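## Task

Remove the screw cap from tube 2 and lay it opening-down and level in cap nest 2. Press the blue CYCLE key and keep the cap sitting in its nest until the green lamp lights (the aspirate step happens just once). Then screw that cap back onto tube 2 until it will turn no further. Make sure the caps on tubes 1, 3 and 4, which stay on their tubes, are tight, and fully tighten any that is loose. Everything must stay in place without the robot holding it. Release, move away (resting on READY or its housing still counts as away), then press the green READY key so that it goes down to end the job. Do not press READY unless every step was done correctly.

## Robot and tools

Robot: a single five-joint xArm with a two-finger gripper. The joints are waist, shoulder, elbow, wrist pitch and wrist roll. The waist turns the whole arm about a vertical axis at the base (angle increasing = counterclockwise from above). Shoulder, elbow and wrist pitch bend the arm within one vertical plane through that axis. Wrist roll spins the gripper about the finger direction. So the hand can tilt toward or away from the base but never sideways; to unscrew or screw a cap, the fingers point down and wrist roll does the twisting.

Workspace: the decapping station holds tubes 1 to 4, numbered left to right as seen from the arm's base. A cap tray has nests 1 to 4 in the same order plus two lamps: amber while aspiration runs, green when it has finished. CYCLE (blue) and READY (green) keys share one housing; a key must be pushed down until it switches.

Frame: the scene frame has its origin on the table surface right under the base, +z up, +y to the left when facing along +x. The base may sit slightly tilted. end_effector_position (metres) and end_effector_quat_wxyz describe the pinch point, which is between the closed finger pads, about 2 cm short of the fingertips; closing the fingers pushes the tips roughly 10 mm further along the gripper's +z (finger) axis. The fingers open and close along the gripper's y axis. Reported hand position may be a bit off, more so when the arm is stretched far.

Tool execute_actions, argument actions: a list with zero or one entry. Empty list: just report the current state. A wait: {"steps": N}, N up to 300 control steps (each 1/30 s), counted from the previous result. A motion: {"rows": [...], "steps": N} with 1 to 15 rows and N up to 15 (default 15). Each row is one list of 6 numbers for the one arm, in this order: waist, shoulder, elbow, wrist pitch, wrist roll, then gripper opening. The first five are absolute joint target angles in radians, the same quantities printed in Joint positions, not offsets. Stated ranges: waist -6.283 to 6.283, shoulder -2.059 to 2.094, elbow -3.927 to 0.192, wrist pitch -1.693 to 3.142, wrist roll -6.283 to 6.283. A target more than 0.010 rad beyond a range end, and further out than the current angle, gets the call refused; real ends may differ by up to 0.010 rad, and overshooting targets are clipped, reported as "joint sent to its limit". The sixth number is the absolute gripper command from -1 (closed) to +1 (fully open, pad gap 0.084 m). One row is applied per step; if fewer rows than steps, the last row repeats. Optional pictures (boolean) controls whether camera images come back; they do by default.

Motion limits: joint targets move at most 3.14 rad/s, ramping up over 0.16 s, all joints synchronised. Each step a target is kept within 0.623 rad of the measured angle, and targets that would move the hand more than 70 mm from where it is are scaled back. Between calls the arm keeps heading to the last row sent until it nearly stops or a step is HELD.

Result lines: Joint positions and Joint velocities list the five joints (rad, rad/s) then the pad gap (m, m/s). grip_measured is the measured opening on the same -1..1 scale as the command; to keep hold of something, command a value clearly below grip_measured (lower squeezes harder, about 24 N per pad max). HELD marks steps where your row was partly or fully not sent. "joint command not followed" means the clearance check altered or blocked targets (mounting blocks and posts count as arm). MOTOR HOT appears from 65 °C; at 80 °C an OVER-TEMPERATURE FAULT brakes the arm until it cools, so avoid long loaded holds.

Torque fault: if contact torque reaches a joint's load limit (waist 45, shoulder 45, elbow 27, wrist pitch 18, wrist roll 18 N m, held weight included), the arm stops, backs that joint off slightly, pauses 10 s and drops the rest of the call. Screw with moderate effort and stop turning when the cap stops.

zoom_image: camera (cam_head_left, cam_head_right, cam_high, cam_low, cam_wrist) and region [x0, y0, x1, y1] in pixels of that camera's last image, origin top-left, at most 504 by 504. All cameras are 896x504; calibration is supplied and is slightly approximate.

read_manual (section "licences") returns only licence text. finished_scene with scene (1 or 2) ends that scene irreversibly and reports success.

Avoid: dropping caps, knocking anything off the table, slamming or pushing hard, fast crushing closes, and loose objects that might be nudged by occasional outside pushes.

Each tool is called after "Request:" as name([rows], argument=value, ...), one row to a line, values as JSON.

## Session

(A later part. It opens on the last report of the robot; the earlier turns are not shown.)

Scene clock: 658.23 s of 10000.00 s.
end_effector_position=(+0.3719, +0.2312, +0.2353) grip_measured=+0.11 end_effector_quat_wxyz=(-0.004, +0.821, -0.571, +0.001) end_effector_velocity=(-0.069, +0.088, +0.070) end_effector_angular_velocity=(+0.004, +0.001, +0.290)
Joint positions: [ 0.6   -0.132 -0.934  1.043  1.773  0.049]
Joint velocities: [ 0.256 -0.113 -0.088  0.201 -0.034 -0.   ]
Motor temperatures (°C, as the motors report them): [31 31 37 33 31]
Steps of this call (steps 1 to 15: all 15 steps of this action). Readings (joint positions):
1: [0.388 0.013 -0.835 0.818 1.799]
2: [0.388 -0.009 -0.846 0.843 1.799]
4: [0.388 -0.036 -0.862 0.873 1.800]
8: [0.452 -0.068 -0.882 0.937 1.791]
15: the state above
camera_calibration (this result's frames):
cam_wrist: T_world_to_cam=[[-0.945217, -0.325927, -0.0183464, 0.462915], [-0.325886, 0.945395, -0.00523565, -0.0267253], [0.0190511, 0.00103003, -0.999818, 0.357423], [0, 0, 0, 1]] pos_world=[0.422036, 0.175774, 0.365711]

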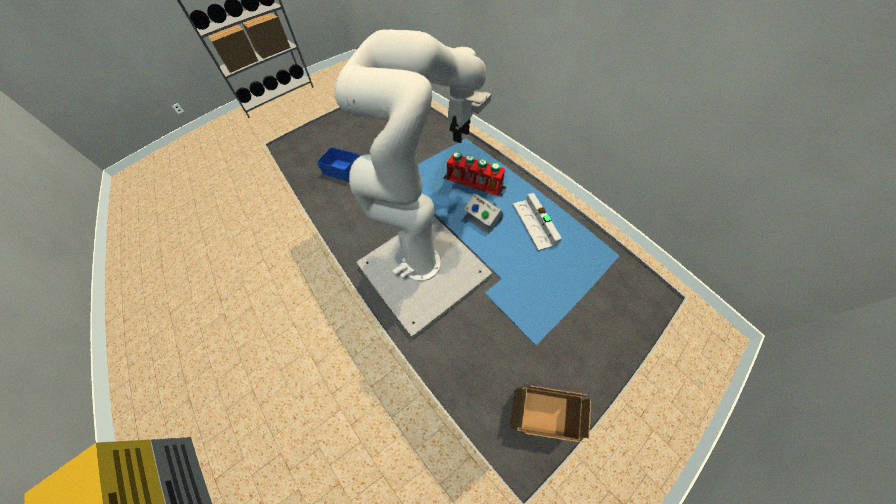

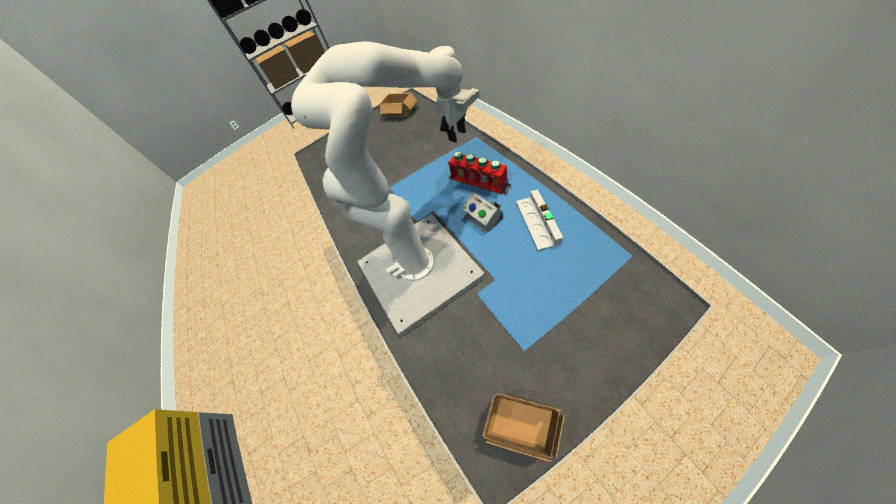

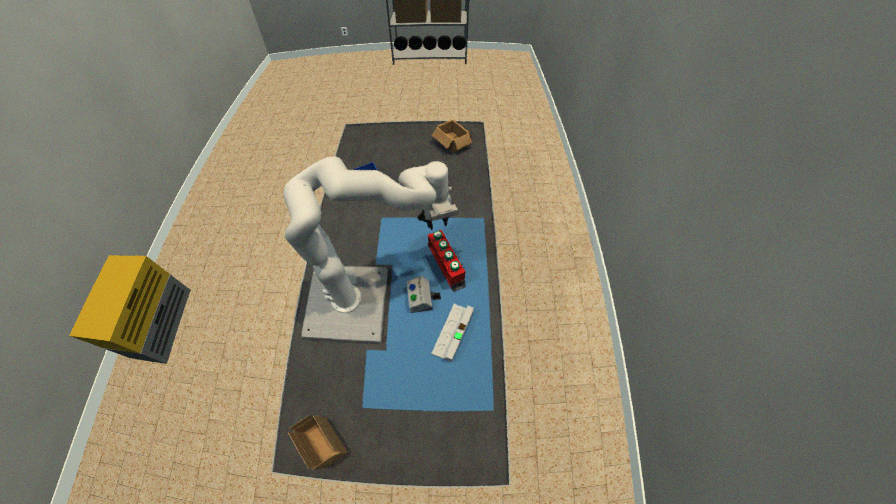

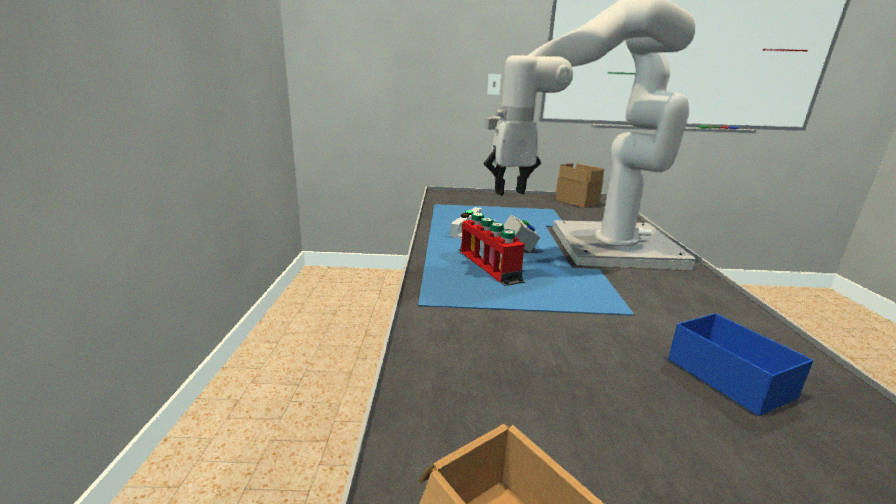

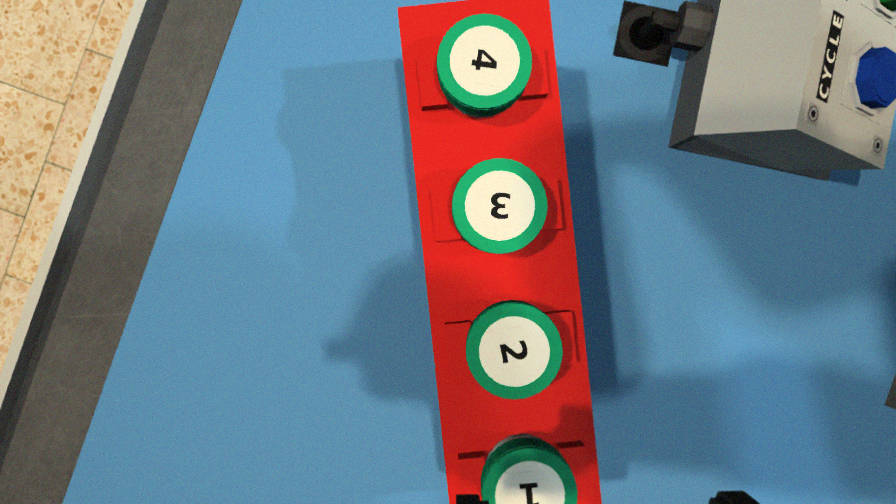

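Request:
execute_actions([
  {"rows":[[0.2763,-0.016,-0.8895,0.89,1.05,0.12]],"steps":15},
], pictures=false)

Request:
execute_actions([
  {"rows":[[0.2763,0.081,-0.8465,0.75,1.05,0.12],[0.2763,0.081,-0.8465,0.75,1.05,0.12],[0.2763,0.081,-0.8465,0.75,1.05,0.12],[0.2763,0.081,-0.8465,0.75,1.05,0.12],[0.2763,0.081,-0.8465,0.75,1.05,0.12],[0.2763,0.081,-0.8465,0.75,1.05,0.12],[0.2763,0.081,-0.8465,0.75,1.05,0.12],[0.2763,0.081,-0.8465,0.75,1.05,0.12],[0.2763,0.081,-0.8465,0.75,1.05,0.12],[0.2763,0.081,-0.8465,0.75,1.05,-0.1],[0.2763,0.081,-0.8465,0.75,1.05,-0.3],[0.2763,0.081,-0.8465,0.75,1.05,-0.6],[0.2763,0.081,-0.8465,0.75,1.05,-0.9]],"steps":15},
], pictures=false)

Request:
execute_actions([
  {"rows":[[0.2763,0.081,-0.8465,0.75,1.7,-0.9]],"steps":15},
], pictures=false)

Request:
execute_actions([
  {"rows":[[0.2763,0.081,-0.8465,0.75,1.7,0.12],[0.2763,0.081,-0.8465,0.75,1.7,0.12],[0.2763,0.081,-0.8465,0.75,1.7,0.12],[0.2763,0.081,-0.8465,0.75,1.7,0.12],[0.2763,0.081,-0.8465,0.75,1.7,0.12],[0.2763,0.081,-0.8465,0.75,1.7,0.12],[0.2763,-0.03,-0.895,0.91,1.7,0.12]],"steps":15},
], pictures=false)

Request:
execute_actions([
  {"rows":[[0.504,-0.043,-0.857,0.887,1.25,0.12]],"steps":15},
], pictures=false)

Request:
execute_actions([
  {"rows":[[0.504,-0.043,-0.857,0.887,1.25,0.12],[0.504,-0.043,-0.857,0.887,1.25,0.12],[0.504,0.055,-0.812,0.742,1.25,0.12],[0.504,0.055,-0.812,0.742,1.25,0.12],[0.504,0.055,-0.812,0.742,1.25,0.12],[0.504,0.055,-0.812,0.742,1.25,0.12],[0.504,0.055,-0.812,0.742,1.25,0.12],[0.504,0.055,-0.812,0.742,1.25,0.12],[0.504,0.055,-0.812,0.742,1.25,0.12],[0.504,0.055,-0.812,0.742,1.25,0.12],[0.504,0.055,-0.812,0.742,1.25,0.12],[0.504,0.055,-0.812,0.742,1.25,-0.1],[0.504,0.055,-0.812,0.742,1.25,-0.3],[0.504,0.055,-0.812,0.742,1.25,-0.6],[0.504,0.055,-0.812,0.742,1.25,-0.9]],"steps":15},
], pictures=false)

Request:
execute_actions([
  {"rows":[[0.504,0.055,-0.812,0.742,1.25,-0.9],[0.504,0.055,-0.812,0.742,1.25,-0.9],[0.504,0.055,-0.812,0.742,1.93,-0.9]],"steps":15},
], pictures=false)

Request:
execute_actions([
  {"rows":[[0.504,0.055,-0.812,0.742,1.93,-0.9],[0.504,0.055,-0.812,0.742,1.93,-0.9],[0.504,0.055,-0.812,0.742,1.93,-0.9],[0.504,0.055,-0.812,0.742,1.93,0.12],[0.504,0.055,-0.812,0.742,1.93,0.12],[0.504,0.055,-0.812,0.742,1.93,0.12],[0.504,0.055,-0.812,0.742,1.93,0.12],[0.504,0.055,-0.812,0.742,1.93,0.12],[0.504,0.055,-0.812,0.742,1.93,0.12],[0.504,-0.05,-0.86,0.9,1.93,0.12]],"steps":15},
], pictures=false)

Request:
execute_actions([
  {"rows":[[0.504,-0.05,-0.86,0.9,1.93,0.12],[0.504,-0.05,-0.86,0.9,1.93,0.12],[0.62,-0.14,-0.94,1.06,1.77,0.12]],"steps":15},
], pictures=false)

Request:
execute_actions([
  {"rows":[[0.62,-0.14,-0.94,1.06,1.77,0.12]],"steps":6},
])

Scene clock: 673.07 s of 10000.00 s.
end_effector_position=(+0.4280, +0.1287, +0.1886) grip_measured=+0.11 end_effector_quat_wxyz=(+0.001, +0.903, -0.430, +0.001) end_effector_velocity=(+0.087, -0.256, -0.113) end_effector_angular_velocity=(-0.018, +0.028, +0.688)
Joint positions: [ 0.334 -0.037 -0.898  0.919  1.181  0.049]
Joint velocities: [-0.608  0.222  0.096 -0.287 -1.296 -0.   ]
Motor temperatures (°C, as the motors report them): [31 31 38 33 31]
Steps of this call (steps 1 to 30: the robot went on to your last target; steps 31 to 430: nothing new was sent; steps 431 to 445: all 15 steps of this action). Readings (joint positions):
431: [0.620 -0.140 -0.940 1.060 1.770]
432: [0.619 -0.140 -0.940 1.059 1.766]
434: [0.598 -0.132 -0.938 1.047 1.723]
438: [0.495 -0.095 -0.921 0.999 1.533]
445: the state above

Scene clock: 673.57 s of 10000.00 s.
end_effector_position=(+0.4405, +0.1061, +0.1319) grip_measured=-0.25 end_effector_quat_wxyz=(-0.001, +0.918, -0.396, +0.004) end_effector_velocity=(-0.002, -0.001, -0.002) end_effector_angular_velocity=(-0.000, +0.001, +0.004)
Joint positions: [ 0.279  0.078 -0.85   0.75   1.051  0.033]
Joint velocities: [-0.    -0.003  0.008 -0.005 -0.005  0.   ]
Motor temperatures (°C, as the motors report them): [31 31 38 33 31]
Steps of this call (steps 1 to 15: all 15 steps of this action). Readings (joint positions):
1: [0.316 -0.030 -0.895 0.911 1.141]
2: [0.302 -0.023 -0.892 0.900 1.112]
4: [0.287 0.005 -0.882 0.854 1.078]
8: [0.279 0.069 -0.849 0.775 1.056]
15: the state above

Scene clock: 674.07 s of 10000.00 s.
end_effector_position=(+0.4386, +0.1040, +0.1293) grip_measured=-0.25 end_effector_quat_wxyz=(+0.001, +0.750, -0.662, +0.001) end_effector_velocity=(-0.001, +0.000, -0.001) end_effector_angular_velocity=(-0.001, +0.002, -0.267)
Joint positions: [ 0.275  0.081 -0.846  0.75   1.678  0.033]
Joint velocities: [0.001 0.    0.002 0.001 0.268 0.   ]
Motor temperatures (°C, as the motors report them): [31 31 38 33 31]
Steps of this call (steps 1 to 15: all 15 steps of this action). Readings (joint positions):
1: [0.279 0.078 -0.850 0.749 1.051]
2: [0.279 0.078 -0.850 0.749 1.054]
4: [0.278 0.079 -0.849 0.749 1.097]
8: [0.276 0.080 -0.848 0.749 1.371]
15: the state above

Scene clock: 674.57 s of 10000.00 s.
end_effector_position=(+0.4385, +0.1046, +0.1828) grip_measured=+0.11 end_effector_quat_wxyz=(-0.003, +0.743, -0.669, +0.004) end_effector_velocity=(-0.026, -0.007, +0.056) end_effector_angular_velocity=(-0.014, +0.057, -0.002)
Joint positions: [ 0.276 -0.022 -0.894  0.891  1.7    0.049]
Joint velocities: [-0.001 -0.133 -0.036  0.229  0.001  0.   ]
Motor temperatures (°C, as the motors report them): [31 31 38 33 31]
Steps of this call (steps 1 to 15: all 15 steps of this action). Readings (joint positions):
1: [0.276 0.081 -0.846 0.750 1.686]
2: [0.276 0.081 -0.846 0.750 1.690]
4: [0.276 0.082 -0.844 0.752 1.696]
8: [0.276 0.080 -0.845 0.756 1.699]
15: the state above

Scene clock: 675.07 s of 10000.00 s.
end_effector_position=(+0.3948, +0.1928, +0.1776) grip_measured=+0.11 end_effector_quat_wxyz=(+0.001, +0.919, -0.394, -0.001) end_effector_velocity=(-0.013, +0.025, -0.000) end_effector_angular_velocity=(+0.004, -0.004, +0.244)
Joint positions: [ 0.498 -0.042 -0.858  0.888  1.265  0.049]
Joint velocities: [ 0.065 -0.007  0.01  -0.008 -0.179  0.   ]
Motor temperatures (°C, as the motors report them): [31 31 38 33 31]
Steps of this call (steps 1 to 15: all 15 steps of this action). Readings (joint positions):
1: [0.276 -0.025 -0.894 0.897 1.700]
2: [0.278 -0.027 -0.894 0.901 1.696]
4: [0.297 -0.029 -0.889 0.901 1.653]
8: [0.403 -0.035 -0.873 0.894 1.451]
15: the state above

Scene clock: 675.57 s of 10000.00 s.
end_effector_position=(+0.3975, +0.1976, +0.1310) grip_measured=-0.25 end_effector_quat_wxyz=(-0.002, +0.923, -0.384, +0.001) end_effector_velocity=(+0.026, +0.020, +0.022) end_effector_angular_velocity=(+0.038, -0.076, +0.017)
Joint positions: [ 0.505  0.053 -0.816  0.742  1.25   0.033]
Joint velocities: [ 0.015  0.001 -0.055 -0.031 -0.001 -0.005]
Motor temperatures (°C, as the motors report them): [31 31 38 33 31]
Steps of this call (steps 1 to 15: all 15 steps of this action). Readings (joint positions):
1: [0.499 -0.043 -0.858 0.887 1.260]
2: [0.500 -0.043 -0.857 0.887 1.257]
4: [0.502 -0.041 -0.857 0.883 1.253]
8: [0.503 0.020 -0.829 0.795 1.251]
15: the state above

Scene clock: 676.07 s of 10000.00 s.
end_effector_position=(+0.3945, +0.1959, +0.1283) grip_measured=-0.24 end_effector_quat_wxyz=(+0.002, +0.761, -0.648, -0.001) end_effector_velocity=(-0.004, -0.001, -0.000) end_effector_angular_velocity=(-0.008, +0.008, -0.738)
Joint positions: [ 0.504  0.054 -0.81   0.745  1.872  0.033]
Joint velocities: [ 0.003 -0.004  0.004  0.01   0.741  0.   ]
Motor temperatures (°C, as the motors report them): [31 31 37 33 31]
Steps of this call (steps 1 to 15: all 15 steps of this action). Readings (joint positions):
1: [0.505 0.053 -0.815 0.742 1.250]
2: [0.505 0.053 -0.815 0.742 1.250]
4: [0.505 0.053 -0.815 0.741 1.254]
8: [0.504 0.053 -0.814 0.743 1.408]
15: the state above

Scene clock: 676.57 s of 10000.00 s.
end_effector_position=(+0.3945, +0.1956, +0.1603) grip_measured=+0.11 end_effector_quat_wxyz=(+0.002, +0.742, -0.670, -0.001) end_effector_velocity=(+0.041, +0.022, +0.324) end_effector_angular_velocity=(+0.097, -0.196, +0.004)
Joint positions: [ 0.504 -0.009 -0.841  0.839  1.93   0.049]
Joint velocities: [ 0.005 -0.578 -0.324  0.683  0.001  0.001]
Motor temperatures (°C, as the motors report them): [31 31 37 33 31]
Steps of this call (steps 1 to 15: all 15 steps of this action). Readings (joint positions):
1: [0.504 0.054 -0.810 0.745 1.892]
2: [0.504 0.054 -0.810 0.745 1.905]
4: [0.505 0.054 -0.810 0.745 1.919]
8: [0.503 0.058 -0.812 0.739 1.928]
15: the state above

Scene clock: 677.07 s of 10000.00 s.
end_effector_position=(+0.3665, +0.2364, +0.2380) grip_measured=+0.11 end_effector_quat_wxyz=(-0.002, +0.825, -0.565, -0.000) end_effector_velocity=(-0.015, +0.003, +0.003) end_effector_angular_velocity=(-0.021, +0.032, +0.075)
Joint positions: [ 0.617 -0.137 -0.937  1.056  1.774  0.049]
Joint velocities: [ 0.024 -0.01  -0.007  0.056 -0.051 -0.   ]
Motor temperatures (°C, as the motors report them): [31 31 37 33 31]
Steps of this call (steps 1 to 15: all 15 steps of this action). Readings (joint positions):
1: [0.504 -0.025 -0.851 0.858 1.930]
2: [0.504 -0.036 -0.857 0.872 1.930]
4: [0.506 -0.046 -0.861 0.891 1.926]
8: [0.572 -0.099 -0.905 0.990 1.837]
15: the state above

Scene clock: 677.27 s of 10000.00 s.
end_effector_position=(+0.3658, +0.2371, +0.2393) grip_measured=+0.11 end_effector_quat_wxyz=(-0.002, +0.827, -0.562, -0.000) end_effector_velocity=(+0.000, +0.003, +0.005) end_effector_angular_velocity=(+0.004, -0.006, +0.010)
Joint positions: [ 0.619 -0.139 -0.939  1.06   1.77   0.049]
Joint velocities: [ 0.005 -0.005 -0.007  0.005 -0.005  0.   ]
Motor temperatures (°C, as the motors report them): [31 31 37 33 31]
Steps of this call (steps 1 to 6: all 6 steps of this action). Readings (joint positions):
1: [0.618 -0.138 -0.937 1.057 1.773]
2: [0.618 -0.138 -0.938 1.058 1.772]
4: [0.619 -0.139 -0.939 1.059 1.771]
6: the state above
camera_calibration (this result's frames):
cam_wrist: T_world_to_cam=[[-0.938111, -0.346048, -0.0140673, 0.460373], [-0.345998, 0.938217, -0.00591832, -0.0249982], [0.0152462, -0.000684775, -0.999884, 0.363414], [0, 0, 0, 1]] pos_world=[0.417691, 0.183014, 0.3697]

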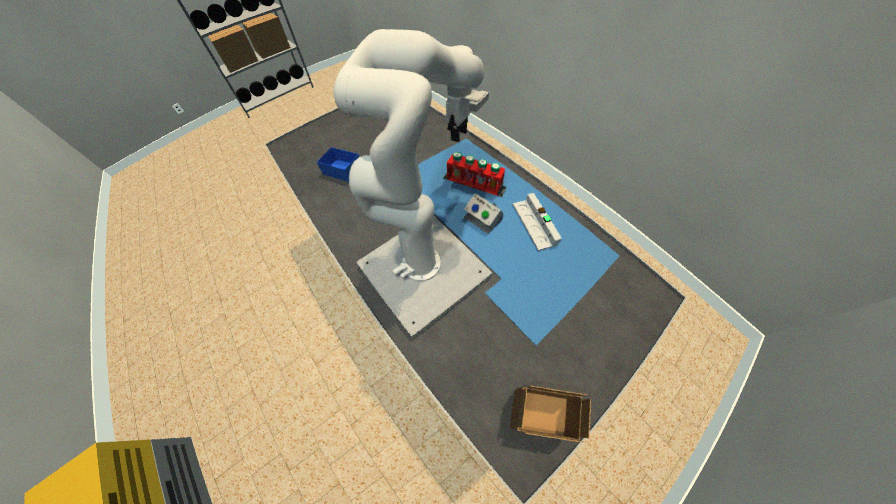

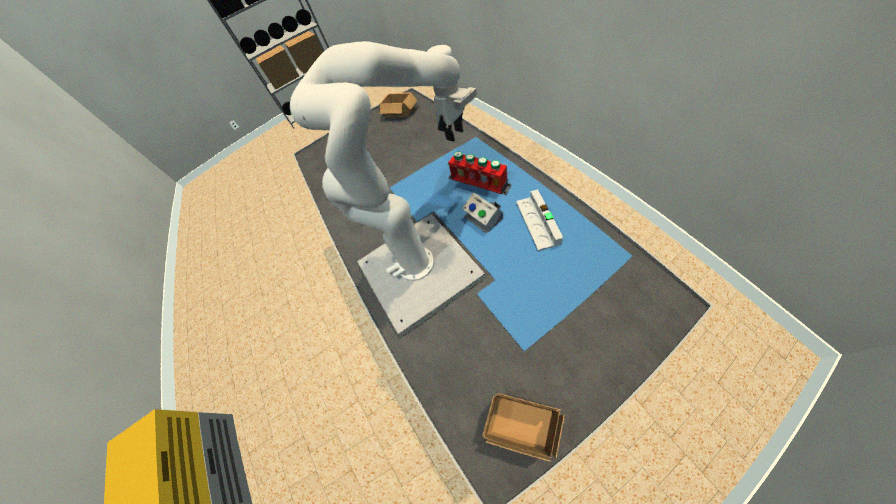

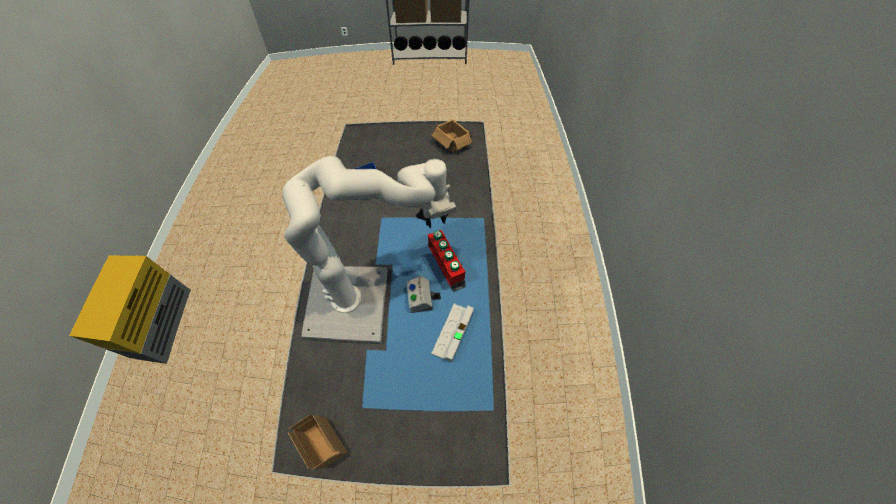

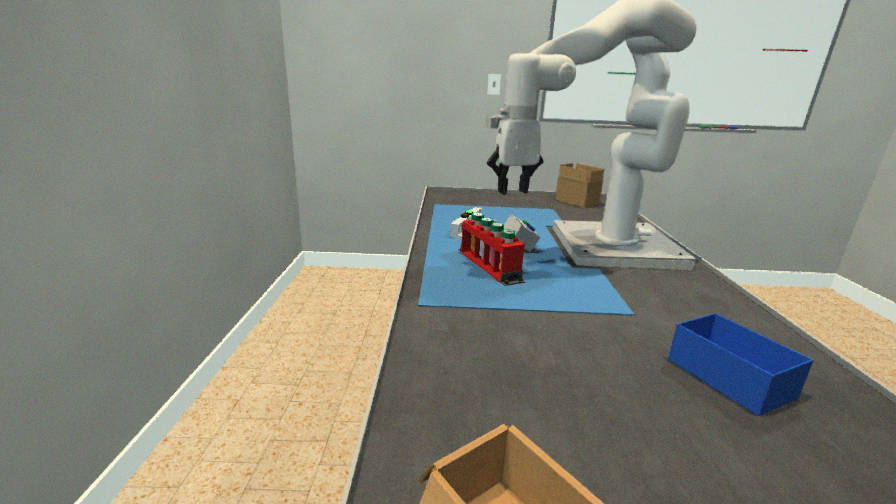

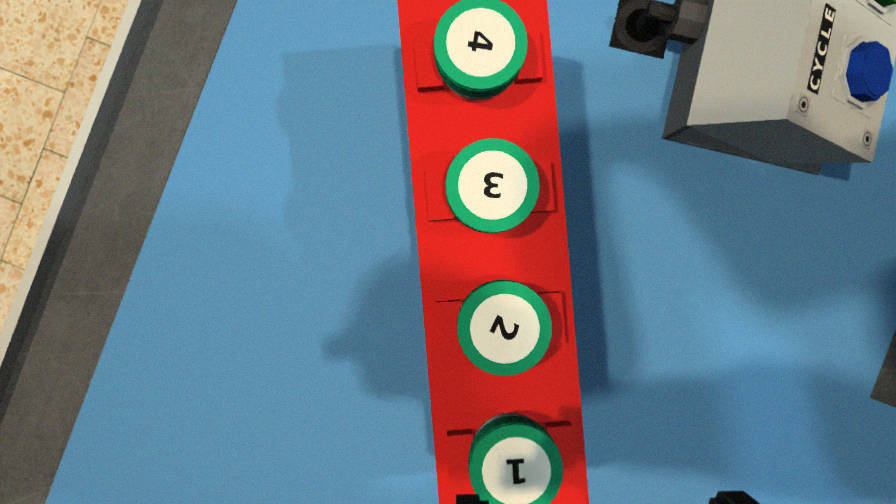

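Request:
execute_actions([
  {"rows":[[0.504,-0.043,-0.857,0.887,1.25,0.12]],"steps":12},
], pictures=false)

Request:
execute_actions([
  {"rows":[[0.504,0.055,-0.812,0.742,1.25,0.12],[0.504,0.055,-0.812,0.742,1.25,0.12],[0.504,0.055,-0.812,0.742,1.25,0.12],[0.504,0.055,-0.812,0.742,1.25,0.12],[0.504,0.055,-0.812,0.742,1.25,0.12],[0.504,0.055,-0.812,0.742,1.25,0.12],[0.504,0.055,-0.812,0.742,1.25,0.12],[0.504,0.055,-0.812,0.742,1.25,0.12],[0.504,0.055,-0.812,0.742,1.25,0.12],[0.504,0.055,-0.812,0.742,1.25,-0.1],[0.504,0.055,-0.812,0.742,1.25,-0.3],[0.504,0.055,-0.812,0.742,1.25,-0.6],[0.504,0.055,-0.812,0.742,1.25,-0.9]],"steps":15},
], pictures=false)

Request:
execute_actions([
  {"rows":[[0.504,0.055,-0.812,0.742,1.93,-0.9]],"steps":15},
], pictures=false)

Request:
execute_actions([
  {"rows":[[0.504,0.055,-0.812,0.742,1.93,-0.9],[0.504,0.055,-0.812,0.742,1.93,0.12],[0.504,0.055,-0.812,0.742,1.93,0.12],[0.504,0.055,-0.812,0.742,1.93,0.12],[0.504,0.055,-0.812,0.742,1.93,0.12],[0.504,0.055,-0.812,0.742,1.25,0.12]],"steps":15},
], pictures=false)

Request:
execute_actions([
  {"rows":[[0.504,0.055,-0.812,0.742,1.25,0.12],[0.504,0.055,-0.812,0.742,1.25,0.12],[0.504,0.055,-0.812,0.742,1.25,0.12],[0.504,0.055,-0.812,0.742,1.25,0.12],[0.504,0.055,-0.812,0.742,1.25,0.12],[0.504,0.055,-0.812,0.742,1.25,-0.1],[0.504,0.055,-0.812,0.742,1.25,-0.3],[0.504,0.055,-0.812,0.742,1.25,-0.6],[0.504,0.055,-0.812,0.742,1.25,-0.9],[0.504,0.055,-0.812,0.742,1.25,-0.9],[0.504,0.055,-0.812,0.742,1.93,-0.9]],"steps":15},
], pictures=false)

Request:
execute_actions([
  {"rows":[[0.504,0.055,-0.812,0.742,1.93,-0.9],[0.504,0.055,-0.812,0.742,1.93,-0.9],[0.504,0.055,-0.812,0.742,1.93,-0.9],[0.504,0.055,-0.812,0.742,1.93,-0.9],[0.504,0.055,-0.812,0.742,1.93,-0.9],[0.504,0.055,-0.812,0.742,1.93,-0.9],[0.504,0.055,-0.812,0.742,1.93,-0.9],[0.504,0.055,-0.812,0.742,1.93,-0.9],[0.504,0.055,-0.812,0.742,1.93,-0.9],[0.504,0.055,-0.812,0.742,1.93,0.12],[0.504,0.055,-0.812,0.742,1.93,0.12],[0.504,0.055,-0.812,0.742,1.93,0.12],[0.504,0.055,-0.812,0.742,1.93,0.12],[0.504,-0.05,-0.86,0.9,1.93,0.12]],"steps":15},
], pictures=false)

Request:
execute_actions([
  {"rows":[[0.504,-0.05,-0.86,0.9,1.93,0.12],[0.504,-0.05,-0.86,0.9,1.93,0.12],[0.504,-0.05,-0.86,0.9,1.93,0.12],[0.504,-0.05,-0.86,0.9,1.93,0.12],[0.62,-0.14,-0.94,1.06,1.77,0.12]],"steps":15},
], pictures=false)

Request:
execute_actions([
  {"rows":[[0.62,-0.14,-0.94,1.06,1.77,0.12]],"steps":8},
])

Scene clock: 692.87 s of 10000.00 s.
end_effector_position=(+0.3903, +0.1978, +0.1806) grip_measured=+0.11 end_effector_quat_wxyz=(+0.004, +0.915, -0.403, -0.003) end_effector_velocity=(+0.032, -0.045, -0.058) end_effector_angular_velocity=(+0.016, -0.023, +0.485)
Joint positions: [ 0.513 -0.049 -0.861  0.904  1.298  0.049]
Joint velocities: [-0.124  0.099  0.079 -0.206 -0.609  0.   ]
Motor temperatures (°C, as the motors report them): [31 31 38 33 31]
Steps of this call (steps 1 to 15: the robot went on to your last target; steps 16 to 456: nothing new was sent; steps 457 to 468: all 12 steps of this action). Readings (joint positions):
457: [0.620 -0.140 -0.940 1.060 1.770]
458: [0.619 -0.140 -0.940 1.059 1.766]
460: [0.611 -0.133 -0.934 1.044 1.723]
464: [0.554 -0.085 -0.893 0.962 1.475]
468: the state above

Scene clock: 693.37 s of 10000.00 s.
end_effector_position=(+0.3974, +0.1977, +0.1310) grip_measured=-0.25 end_effector_quat_wxyz=(-0.002, +0.923, -0.384, +0.002) end_effector_velocity=(-0.001, -0.001, -0.001) end_effector_angular_velocity=(+0.002, -0.003, +0.001)
Joint positions: [ 0.505  0.053 -0.815  0.742  1.25   0.033]
Joint velocities: [-0.001 -0.003  0.008 -0.009 -0.001  0.001]
Motor temperatures (°C, as the motors report them): [31 31 38 33 31]
Steps of this call (steps 1 to 15: all 15 steps of this action). Readings (joint positions):
1: [0.509 -0.046 -0.860 0.898 1.282]
2: [0.508 -0.044 -0.858 0.890 1.271]
4: [0.506 -0.021 -0.850 0.847 1.259]
8: [0.505 0.043 -0.816 0.767 1.252]
15: the state above

Scene clock: 693.87 s of 10000.00 s.
end_effector_position=(+0.3944, +0.1959, +0.1284) grip_measured=-0.24 end_effector_quat_wxyz=(+0.002, +0.751, -0.661, -0.001) end_effector_velocity=(-0.001, +0.000, +0.000) end_effector_angular_velocity=(-0.003, +0.002, -0.307)
Joint positions: [ 0.504  0.054 -0.81   0.745  1.905  0.033]
Joint velocities: [ 0.002 -0.001  0.     0.004  0.309  0.   ]
Motor temperatures (°C, as the motors report them): [31 31 38 33 31]
Steps of this call (steps 1 to 15: all 15 steps of this action). Readings (joint positions):
1: [0.505 0.053 -0.815 0.742 1.250]
2: [0.505 0.053 -0.815 0.742 1.254]
4: [0.505 0.053 -0.815 0.742 1.297]
8: [0.504 0.053 -0.813 0.744 1.573]
15: the state above

Scene clock: 694.37 s of 10000.00 s.
end_effector_position=(+0.3960, +0.1964, +0.1285) grip_measured=+0.11 end_effector_quat_wxyz=(+0.000, +0.879, -0.478, -0.000) end_effector_velocity=(-0.001, +0.001, +0.002) end_effector_angular_velocity=(+0.002, +0.001, +2.133)
Joint positions: [ 0.504  0.056 -0.812  0.741  1.457  0.049]
Joint velocities: [ 0.002 -0.005 -0.     0.006 -2.131  0.   ]
Motor temperatures (°C, as the motors report them): [31 31 38 33 31]
Steps of this call (steps 1 to 15: all 15 steps of this action). Readings (joint positions):
1: [0.504 0.054 -0.810 0.745 1.913]
2: [0.505 0.054 -0.810 0.745 1.919]
4: [0.504 0.055 -0.810 0.743 1.925]
8: [0.503 0.058 -0.812 0.739 1.913]
15: the state above

Scene clock: 694.87 s of 10000.00 s.
end_effector_position=(+0.3969, +0.1972, +0.1297) grip_measured=-0.25 end_effector_quat_wxyz=(-0.001, +0.906, -0.424, +0.001) end_effector_velocity=(-0.007, -0.006, -0.002) end_effector_angular_velocity=(-0.007, +0.025, -1.570)
Joint positions: [ 0.504  0.055 -0.814  0.741  1.337  0.033]
Joint velocities: [-0.005 -0.009  0.01   0.023  1.565  0.   ]
Motor temperatures (°C, as the motors report them): [31 31 38 33 31]
Steps of this call (steps 1 to 15: all 15 steps of this action). Readings (joint positions):
1: [0.504 0.056 -0.812 0.741 1.392]
2: [0.504 0.056 -0.812 0.742 1.343]
4: [0.504 0.055 -0.812 0.742 1.290]
8: [0.504 0.055 -0.812 0.741 1.258]
15: the state above

Scene clock: 695.37 s of 10000.00 s.
end_effector_position=(+0.3951, +0.1956, +0.1280) grip_measured=+0.07 end_effector_quat_wxyz=(+0.002, +0.743, -0.669, -0.001) end_effector_velocity=(-0.020, -0.011, +0.040) end_effector_angular_velocity=(-0.040, +0.080, -0.042)
Joint positions: [ 0.503  0.056 -0.811  0.745  1.927  0.047]
Joint velocities: [-0.001 -0.099 -0.038  0.226  0.04   0.031]
Motor temperatures (°C, as the motors report them): [31 31 38 33 31]
Steps of this call (steps 1 to 15: all 15 steps of this action). Readings (joint positions):
1: [0.504 0.054 -0.813 0.741 1.399]
2: [0.504 0.054 -0.813 0.742 1.477]
4: [0.504 0.053 -0.812 0.744 1.647]
8: [0.504 0.054 -0.810 0.746 1.869]
15: the state above

Scene clock: 695.87 s of 10000.00 s.
end_effector_position=(+0.3684, +0.2361, +0.2373) grip_measured=+0.11 end_effector_quat_wxyz=(-0.004, +0.823, -0.569, +0.001) end_effector_velocity=(-0.038, +0.011, +0.019) end_effector_angular_velocity=(-0.041, +0.065, +0.192)
Joint positions: [ 0.614 -0.135 -0.936  1.048  1.78   0.049]
Joint velocities: [ 0.068 -0.048 -0.024  0.149 -0.124 -0.   ]
Motor temperatures (°C, as the motors report them): [31 31 38 33 31]
Steps of this call (steps 1 to 15: all 15 steps of this action). Readings (joint positions):
1: [0.503 0.049 -0.814 0.759 1.928]
2: [0.503 0.033 -0.820 0.784 1.928]
4: [0.503 -0.009 -0.841 0.839 1.929]
8: [0.529 -0.062 -0.874 0.925 1.890]
15: the state above

Scene clock: 696.13 s of 10000.00 s.
end_effector_position=(+0.3658, +0.2370, +0.2393) grip_measured=+0.11 end_effector_quat_wxyz=(-0.002, +0.827, -0.562, -0.000) end_effector_velocity=(+0.001, +0.003, +0.006) end_effector_angular_velocity=(+0.006, -0.009, +0.007)
Joint positions: [ 0.619 -0.139 -0.939  1.06   1.77   0.049]
Joint velocities: [ 0.004 -0.006 -0.008  0.004 -0.003  0.   ]
Motor temperatures (°C, as the motors report them): [31 31 38 33 31]
Steps of this call (steps 1 to 8: all 8 steps of this action). Readings (joint positions):
1: [0.616 -0.136 -0.937 1.052 1.777]
2: [0.617 -0.137 -0.937 1.055 1.775]
4: [0.618 -0.138 -0.938 1.058 1.772]
8: the state above
camera_calibration (this result's frames):
cam_wrist: T_world_to_cam=[[-0.938137, -0.345986, -0.0139081, 0.460305], [-0.345935, 0.938239, -0.00595482, -0.0249983], [0.0151094, -0.000775142, -0.999886, 0.363392], [0, 0, 0, 1]] pos_world=[0.417691, 0.182995, 0.369604]

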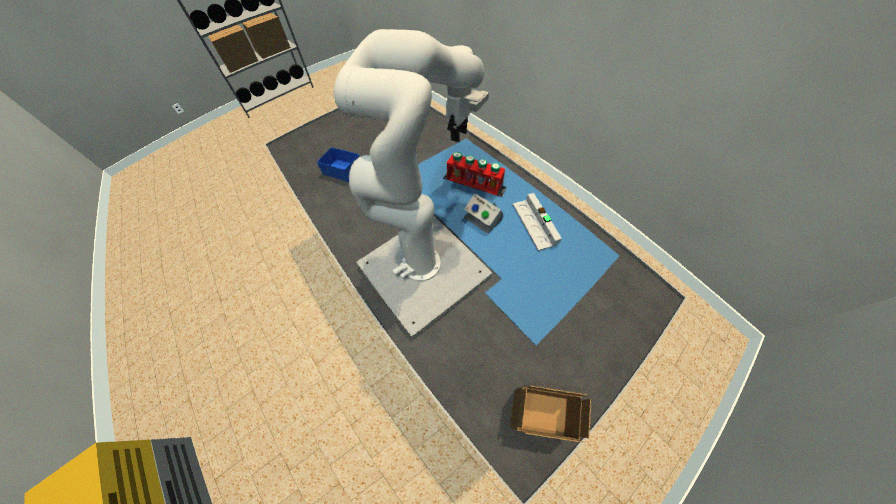

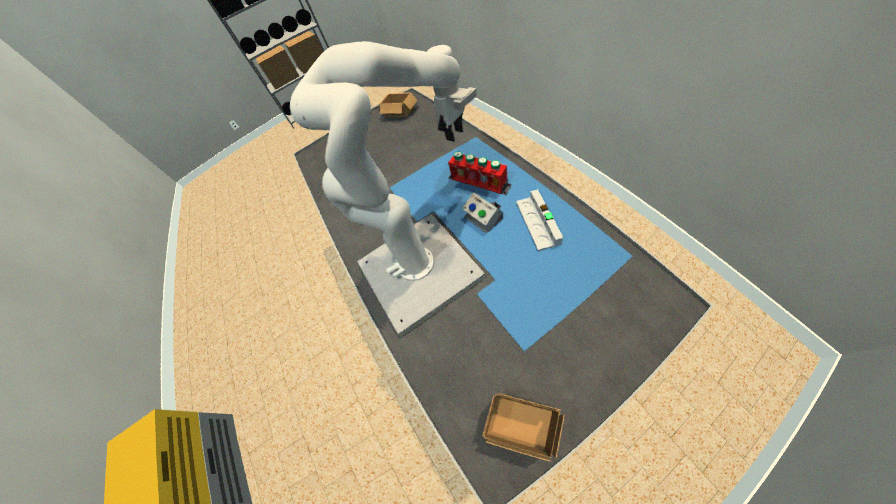

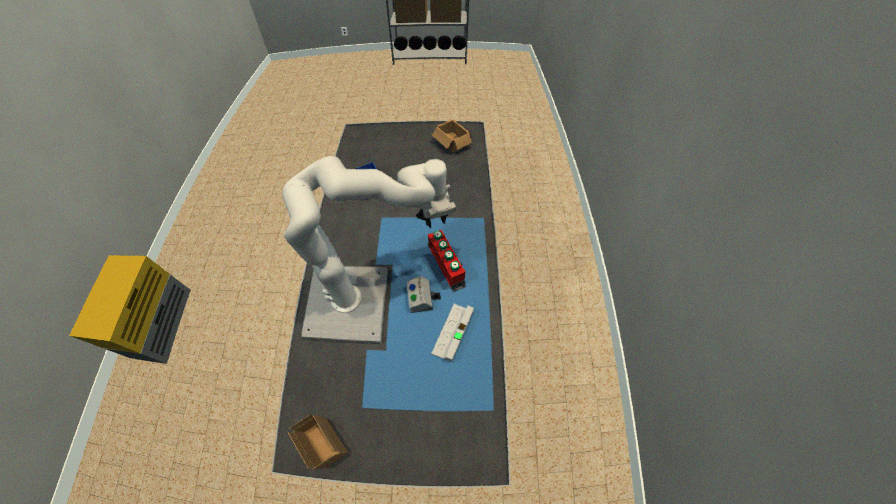

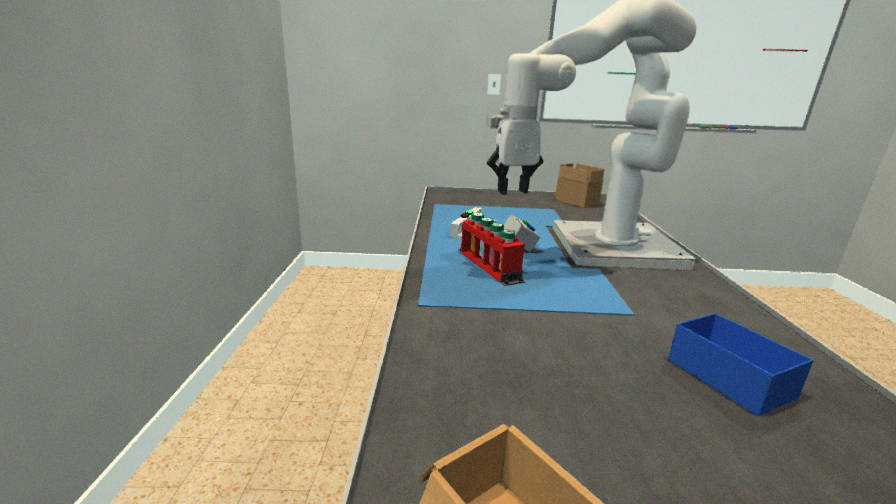

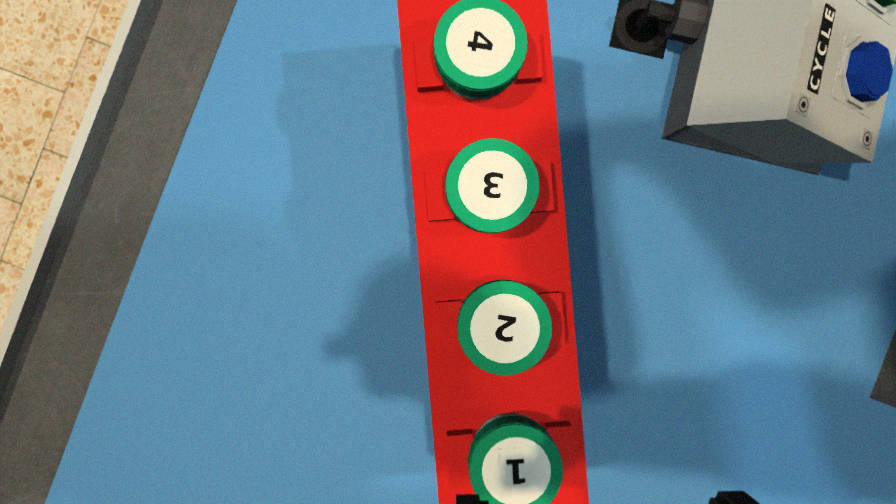

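Request:
execute_actions([
  {"rows":[[0.504,-0.043,-0.857,0.887,1.25,0.12]],"steps":15},
], pictures=false)

Request:
execute_actions([
  {"rows":[[0.504,0.055,-0.812,0.742,1.25,0.12],[0.504,0.055,-0.812,0.742,1.25,0.12],[0.504,0.055,-0.812,0.742,1.25,0.12],[0.504,0.055,-0.812,0.742,1.25,0.12],[0.504,0.055,-0.812,0.742,1.25,0.12],[0.504,0.055,-0.812,0.742,1.25,0.12],[0.504,0.055,-0.812,0.742,1.25,0.12],[0.504,0.055,-0.812,0.742,1.25,0.12],[0.504,0.055,-0.812,0.742,1.25,0.12],[0.504,0.055,-0.812,0.742,1.25,-0.1],[0.504,0.055,-0.812,0.742,1.25,-0.3],[0.504,0.055,-0.812,0.742,1.25,-0.6],[0.504,0.055,-0.812,0.742,1.25,-0.9]],"steps":15},
], pictures=false)

Request:
execute_actions([
  {"rows":[[0.504,0.055,-0.812,0.742,1.93,-0.9]],"steps":15},
], pictures=false)

Request:
execute_actions([
  {"rows":[[0.504,0.055,-0.812,0.742,1.93,0.12],[0.504,0.055,-0.812,0.742,1.93,0.12],[0.504,0.055,-0.812,0.742,1.93,0.12],[0.504,0.055,-0.812,0.742,1.93,0.12],[0.504,0.055,-0.812,0.742,1.93,0.12],[0.504,0.055,-0.812,0.742,1.93,0.12],[0.504,-0.05,-0.86,0.9,1.93,0.12]],"steps":15},
], pictures=false)

Request:
execute_actions([
  {"rows":[[0.6161,-0.035,-0.875,0.895,1.4,0.12]],"steps":15},
], pictures=false)

Request:
execute_actions([
  {"rows":[[0.6161,0.07,-0.829,0.744,1.4,0.12],[0.6161,0.07,-0.829,0.744,1.4,0.12],[0.6161,0.07,-0.829,0.744,1.4,0.12],[0.6161,0.07,-0.829,0.744,1.4,0.12],[0.6161,0.07,-0.829,0.744,1.4,0.12],[0.6161,0.07,-0.829,0.744,1.4,0.12],[0.6161,0.07,-0.829,0.744,1.4,0.12],[0.6161,0.07,-0.829,0.744,1.4,0.12],[0.6161,0.07,-0.829,0.744,1.4,0.12],[0.6161,0.07,-0.829,0.744,1.4,-0.1],[0.6161,0.07,-0.829,0.744,1.4,-0.3],[0.6161,0.07,-0.829,0.744,1.4,-0.6],[0.6161,0.07,-0.829,0.744,1.4,-0.9]],"steps":15},
], pictures=false)

Request:
execute_actions([
  {"rows":[[0.6161,0.07,-0.829,0.744,2.05,-0.9]],"steps":15},
], pictures=false)

Request:
execute_actions([
  {"rows":[[0.6161,0.07,-0.829,0.744,2.05,0.12],[0.6161,0.07,-0.829,0.744,2.05,0.12],[0.6161,0.07,-0.829,0.744,2.05,0.12],[0.6161,0.07,-0.829,0.744,2.05,0.12],[0.6161,0.07,-0.829,0.744,2.05,0.12],[0.6161,0.07,-0.829,0.744,2.05,0.12],[0.6161,-0.05,-0.88,0.91,2.05,0.12]],"steps":15},
], pictures=false)

Request:
execute_actions([
  {"rows":[[0.66,-0.14,-0.94,1.06,1.81,0.12]],"steps":15},
])

Scene clock: 709.90 s of 10000.00 s.
end_effector_position=(+0.3929, +0.1962, +0.1789) grip_measured=+0.11 end_effector_quat_wxyz=(+0.001, +0.921, -0.390, -0.001) end_effector_velocity=(+0.017, -0.002, +0.001) end_effector_angular_velocity=(+0.024, -0.048, +0.152)
Joint positions: [ 0.507 -0.045 -0.859  0.892  1.264  0.049]
Joint velocities: [-0.021  0.009  0.001 -0.063 -0.172  0.   ]
Motor temperatures (°C, as the motors report them): [31 31 38 33 31]
Steps of this call (steps 1 to 15: the robot went on to your last target; steps 16 to 398: nothing new was sent; steps 399 to 413: all 15 steps of this action). Readings (joint positions):
399: [0.620 -0.140 -0.940 1.060 1.770]
400: [0.619 -0.140 -0.940 1.059 1.766]
402: [0.611 -0.133 -0.934 1.044 1.723]
406: [0.554 -0.085 -0.893 0.962 1.475]
413: the state above

Scene clock: 710.40 s of 10000.00 s.
end_effector_position=(+0.3975, +0.1978, +0.1310) grip_measured=-0.25 end_effector_quat_wxyz=(-0.002, +0.923, -0.384, +0.002) end_effector_velocity=(-0.002, -0.000, -0.001) end_effector_angular_velocity=(+0.000, -0.000, +0.003)
Joint positions: [ 0.505  0.053 -0.815  0.742  1.25   0.033]
Joint velocities: [ 0.002 -0.003  0.008 -0.006 -0.002 -0.   ]
Motor temperatures (°C, as the motors report them): [31 31 38 33 31]
Steps of this call (steps 1 to 15: all 15 steps of this action). Readings (joint positions):
1: [0.506 -0.045 -0.859 0.890 1.259]
2: [0.506 -0.043 -0.858 0.885 1.256]
4: [0.505 -0.021 -0.850 0.845 1.253]
8: [0.504 0.043 -0.815 0.767 1.251]
15: the state above

Scene clock: 710.90 s of 10000.00 s.
end_effector_position=(+0.3944, +0.1959, +0.1283) grip_measured=-0.25 end_effector_quat_wxyz=(+0.002, +0.751, -0.661, -0.001) end_effector_velocity=(-0.001, +0.000, -0.000) end_effector_angular_velocity=(-0.002, +0.001, -0.307)
Joint positions: [ 0.504  0.054 -0.81   0.745  1.905  0.033]
Joint velocities: [ 0.002 -0.     0.001  0.002  0.308  0.   ]
Motor temperatures (°C, as the motors report them): [31 31 38 33 31]
Steps of this call (steps 1 to 15: all 15 steps of this action). Readings (joint positions):
1: [0.505 0.053 -0.815 0.741 1.250]
2: [0.505 0.053 -0.815 0.741 1.254]
4: [0.505 0.053 -0.815 0.742 1.297]
8: [0.504 0.053 -0.813 0.744 1.573]
15: the state above

Scene clock: 711.40 s of 10000.00 s.
end_effector_position=(+0.3957, +0.1963, +0.1786) grip_measured=+0.11 end_effector_quat_wxyz=(-0.002, +0.742, -0.670, +0.001) end_effector_velocity=(-0.025, -0.012, +0.051) end_effector_angular_velocity=(-0.030, +0.061, -0.000)
Joint positions: [ 0.504 -0.042 -0.859  0.881  1.93   0.049]
Joint velocities: [ 0.001 -0.126 -0.035  0.229  0.002  0.   ]
Motor temperatures (°C, as the motors report them): [31 31 38 33 31]
Steps of this call (steps 1 to 15: all 15 steps of this action). Readings (joint positions):
1: [0.504 0.054 -0.810 0.745 1.913]
2: [0.504 0.054 -0.810 0.745 1.919]
4: [0.504 0.056 -0.811 0.741 1.925]
8: [0.503 0.056 -0.812 0.744 1.929]
15: the state above

Scene clock: 711.90 s of 10000.00 s.
end_effector_position=(+0.3733, +0.2392, +0.1804) grip_measured=+0.11 end_effector_quat_wxyz=(+0.000, +0.913, -0.409, -0.001) end_effector_velocity=(-0.004, +0.008, +0.001) end_effector_angular_velocity=(+0.002, -0.002, +0.177)
Joint positions: [ 0.614 -0.035 -0.874  0.895  1.413  0.049]
Joint velocities: [ 0.019  0.001 -0.002 -0.001 -0.158 -0.   ]
Motor temperatures (°C, as the motors report them): [31 31 38 33 31]
Steps of this call (steps 1 to 15: all 15 steps of this action). Readings (joint positions):
1: [0.504 -0.045 -0.860 0.887 1.930]
2: [0.504 -0.046 -0.859 0.891 1.926]
4: [0.512 -0.044 -0.860 0.895 1.883]
8: [0.569 -0.038 -0.868 0.896 1.625]
15: the state above

Scene clock: 712.40 s of 10000.00 s.
end_effector_position=(+0.3767, +0.2428, +0.1304) grip_measured=-0.25 end_effector_quat_wxyz=(-0.002, +0.916, -0.402, +0.000) end_effector_velocity=(-0.000, -0.001, -0.001) end_effector_angular_velocity=(+0.002, -0.003, +0.000)
Joint positions: [ 0.616  0.068 -0.832  0.744  1.4    0.033]
Joint velocities: [-0.001 -0.002  0.006 -0.006 -0.001 -0.   ]
Motor temperatures (°C, as the motors report them): [31 31 38 33 31]
Steps of this call (steps 1 to 15: all 15 steps of this action). Readings (joint positions):
1: [0.614 -0.035 -0.875 0.895 1.409]
2: [0.615 -0.033 -0.874 0.891 1.406]
4: [0.615 -0.010 -0.866 0.852 1.403]
8: [0.616 0.057 -0.832 0.770 1.401]
15: the state above

Scene clock: 712.90 s of 10000.00 s.
end_effector_position=(+0.3724, +0.2419, +0.1281) grip_measured=-0.24 end_effector_quat_wxyz=(+0.003, +0.748, -0.664, -0.002) end_effector_velocity=(+0.001, +0.001, -0.000) end_effector_angular_velocity=(+0.000, -0.004, -0.269)
Joint positions: [ 0.62   0.067 -0.826  0.75   2.028  0.034]
Joint velocities: [ 0.001  0.003 -0.002 -0.004  0.27   0.001]
Motor temperatures (°C, as the motors report them): [31 31 38 33 31]
Steps of this call (steps 1 to 15: all 15 steps of this action). Readings (joint positions):
1: [0.616 0.068 -0.832 0.744 1.400]
2: [0.616 0.068 -0.832 0.744 1.404]
4: [0.616 0.068 -0.831 0.744 1.447]
8: [0.616 0.069 -0.828 0.747 1.721]
15: the state above

Scene clock: 713.40 s of 10000.00 s.
end_effector_position=(+0.3767, +0.2422, +0.1854) grip_measured=+0.11 end_effector_quat_wxyz=(-0.008, +0.739, -0.674, +0.001) end_effector_velocity=(-0.027, -0.015, +0.063) end_effector_angular_velocity=(-0.034, +0.052, +0.007)
Joint positions: [ 0.615 -0.04  -0.88   0.889  2.05   0.049]
Joint velocities: [ 0.006 -0.155 -0.036  0.253 -0.001  0.   ]
Motor temperatures (°C, as the motors report them): [31 31 38 33 31]
Steps of this call (steps 1 to 15: all 15 steps of this action). Readings (joint positions):
1: [0.620 0.067 -0.826 0.750 2.035]
2: [0.620 0.067 -0.826 0.751 2.040]
4: [0.616 0.072 -0.829 0.743 2.046]
8: [0.613 0.072 -0.831 0.744 2.050]
15: the state above

Scene clock: 713.90 s of 10000.00 s.
end_effector_position=(+0.3560, +0.2514, +0.2386) grip_measured=+0.11 end_effector_quat_wxyz=(-0.002, +0.826, -0.563, -0.001) end_effector_velocity=(-0.002, +0.001, +0.007) end_effector_angular_velocity=(-0.001, +0.001, +0.038)
Joint positions: [ 0.659 -0.138 -0.938  1.058  1.813  0.049]
Joint velocities: [ 0.004 -0.01  -0.01   0.021 -0.034  0.   ]
Motor temperatures (°C, as the motors report them): [31 31 38 33 31]
Steps of this call (steps 1 to 15: all 15 steps of this action). Readings (joint positions):
1: [0.616 -0.044 -0.880 0.896 2.050]
2: [0.616 -0.047 -0.880 0.903 2.046]
4: [0.623 -0.061 -0.887 0.937 2.003]
8: [0.652 -0.123 -0.930 1.027 1.861]
15: the state above
camera_calibration (this result's frames):
cam_wrist: T_world_to_cam=[[-0.938965, -0.343764, -0.013057, 0.455578], [-0.343722, 0.939056, -0.00540882, -0.042945], [0.0141206, -0.000590707, -0.9999, 0.36318], [0, 0, 0, 1]] pos_world=[0.407882, 0.197154, 0.368859]

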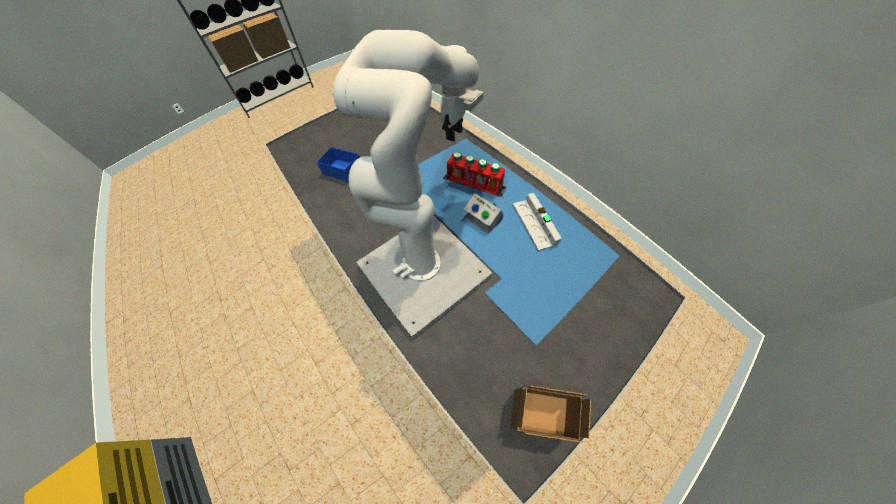

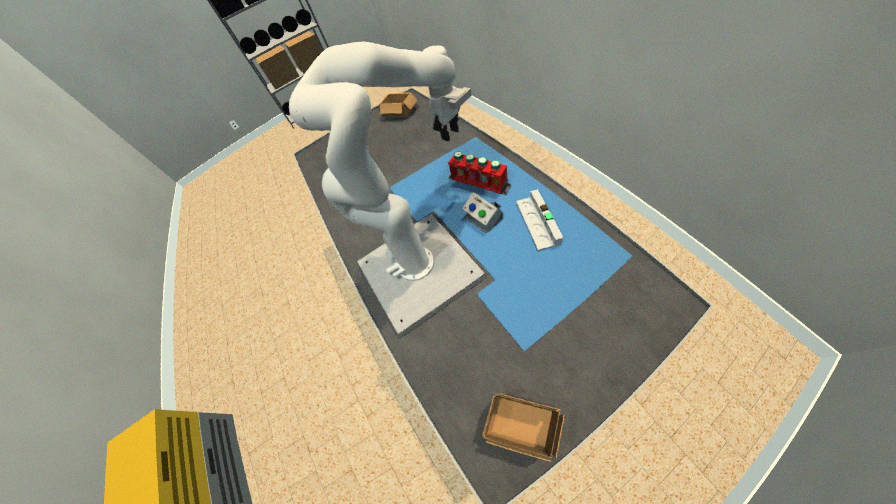

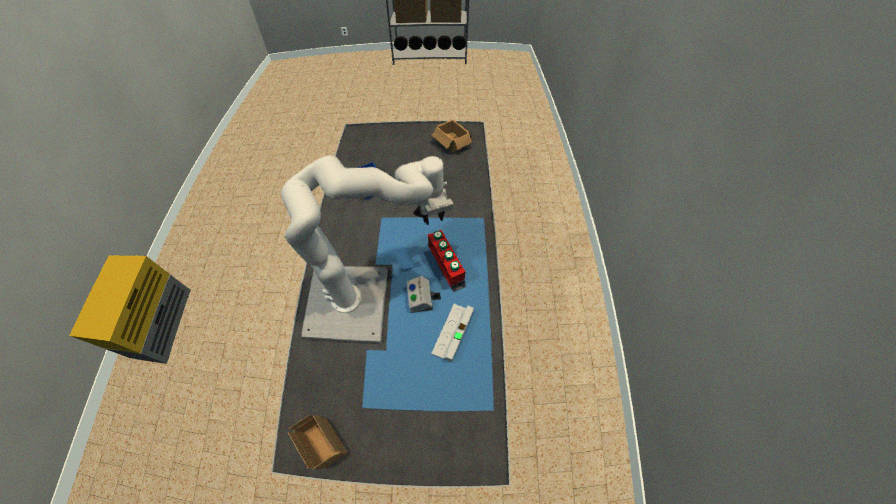

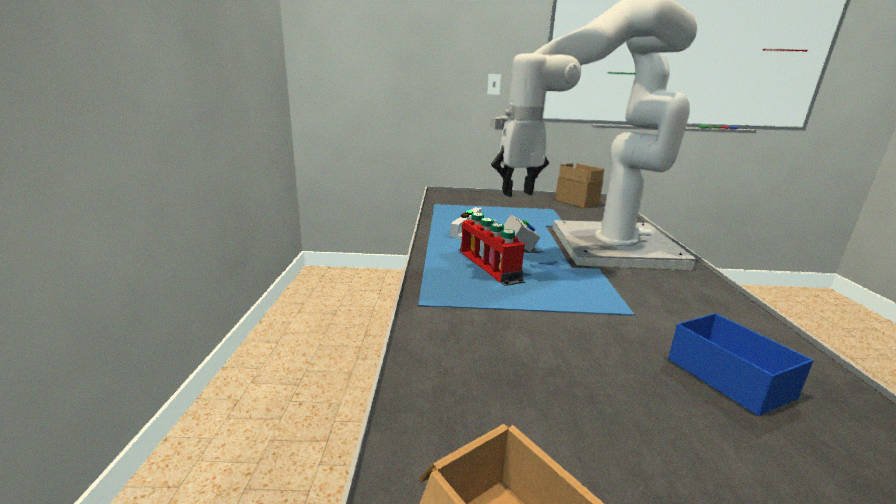

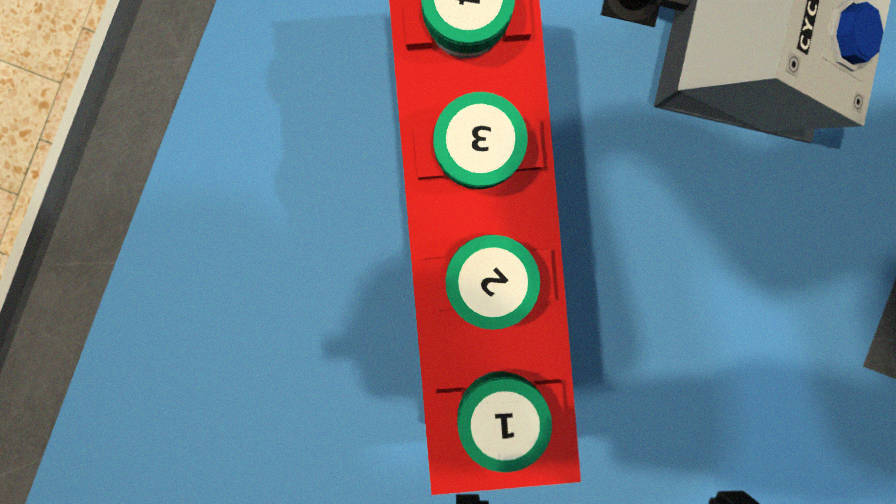

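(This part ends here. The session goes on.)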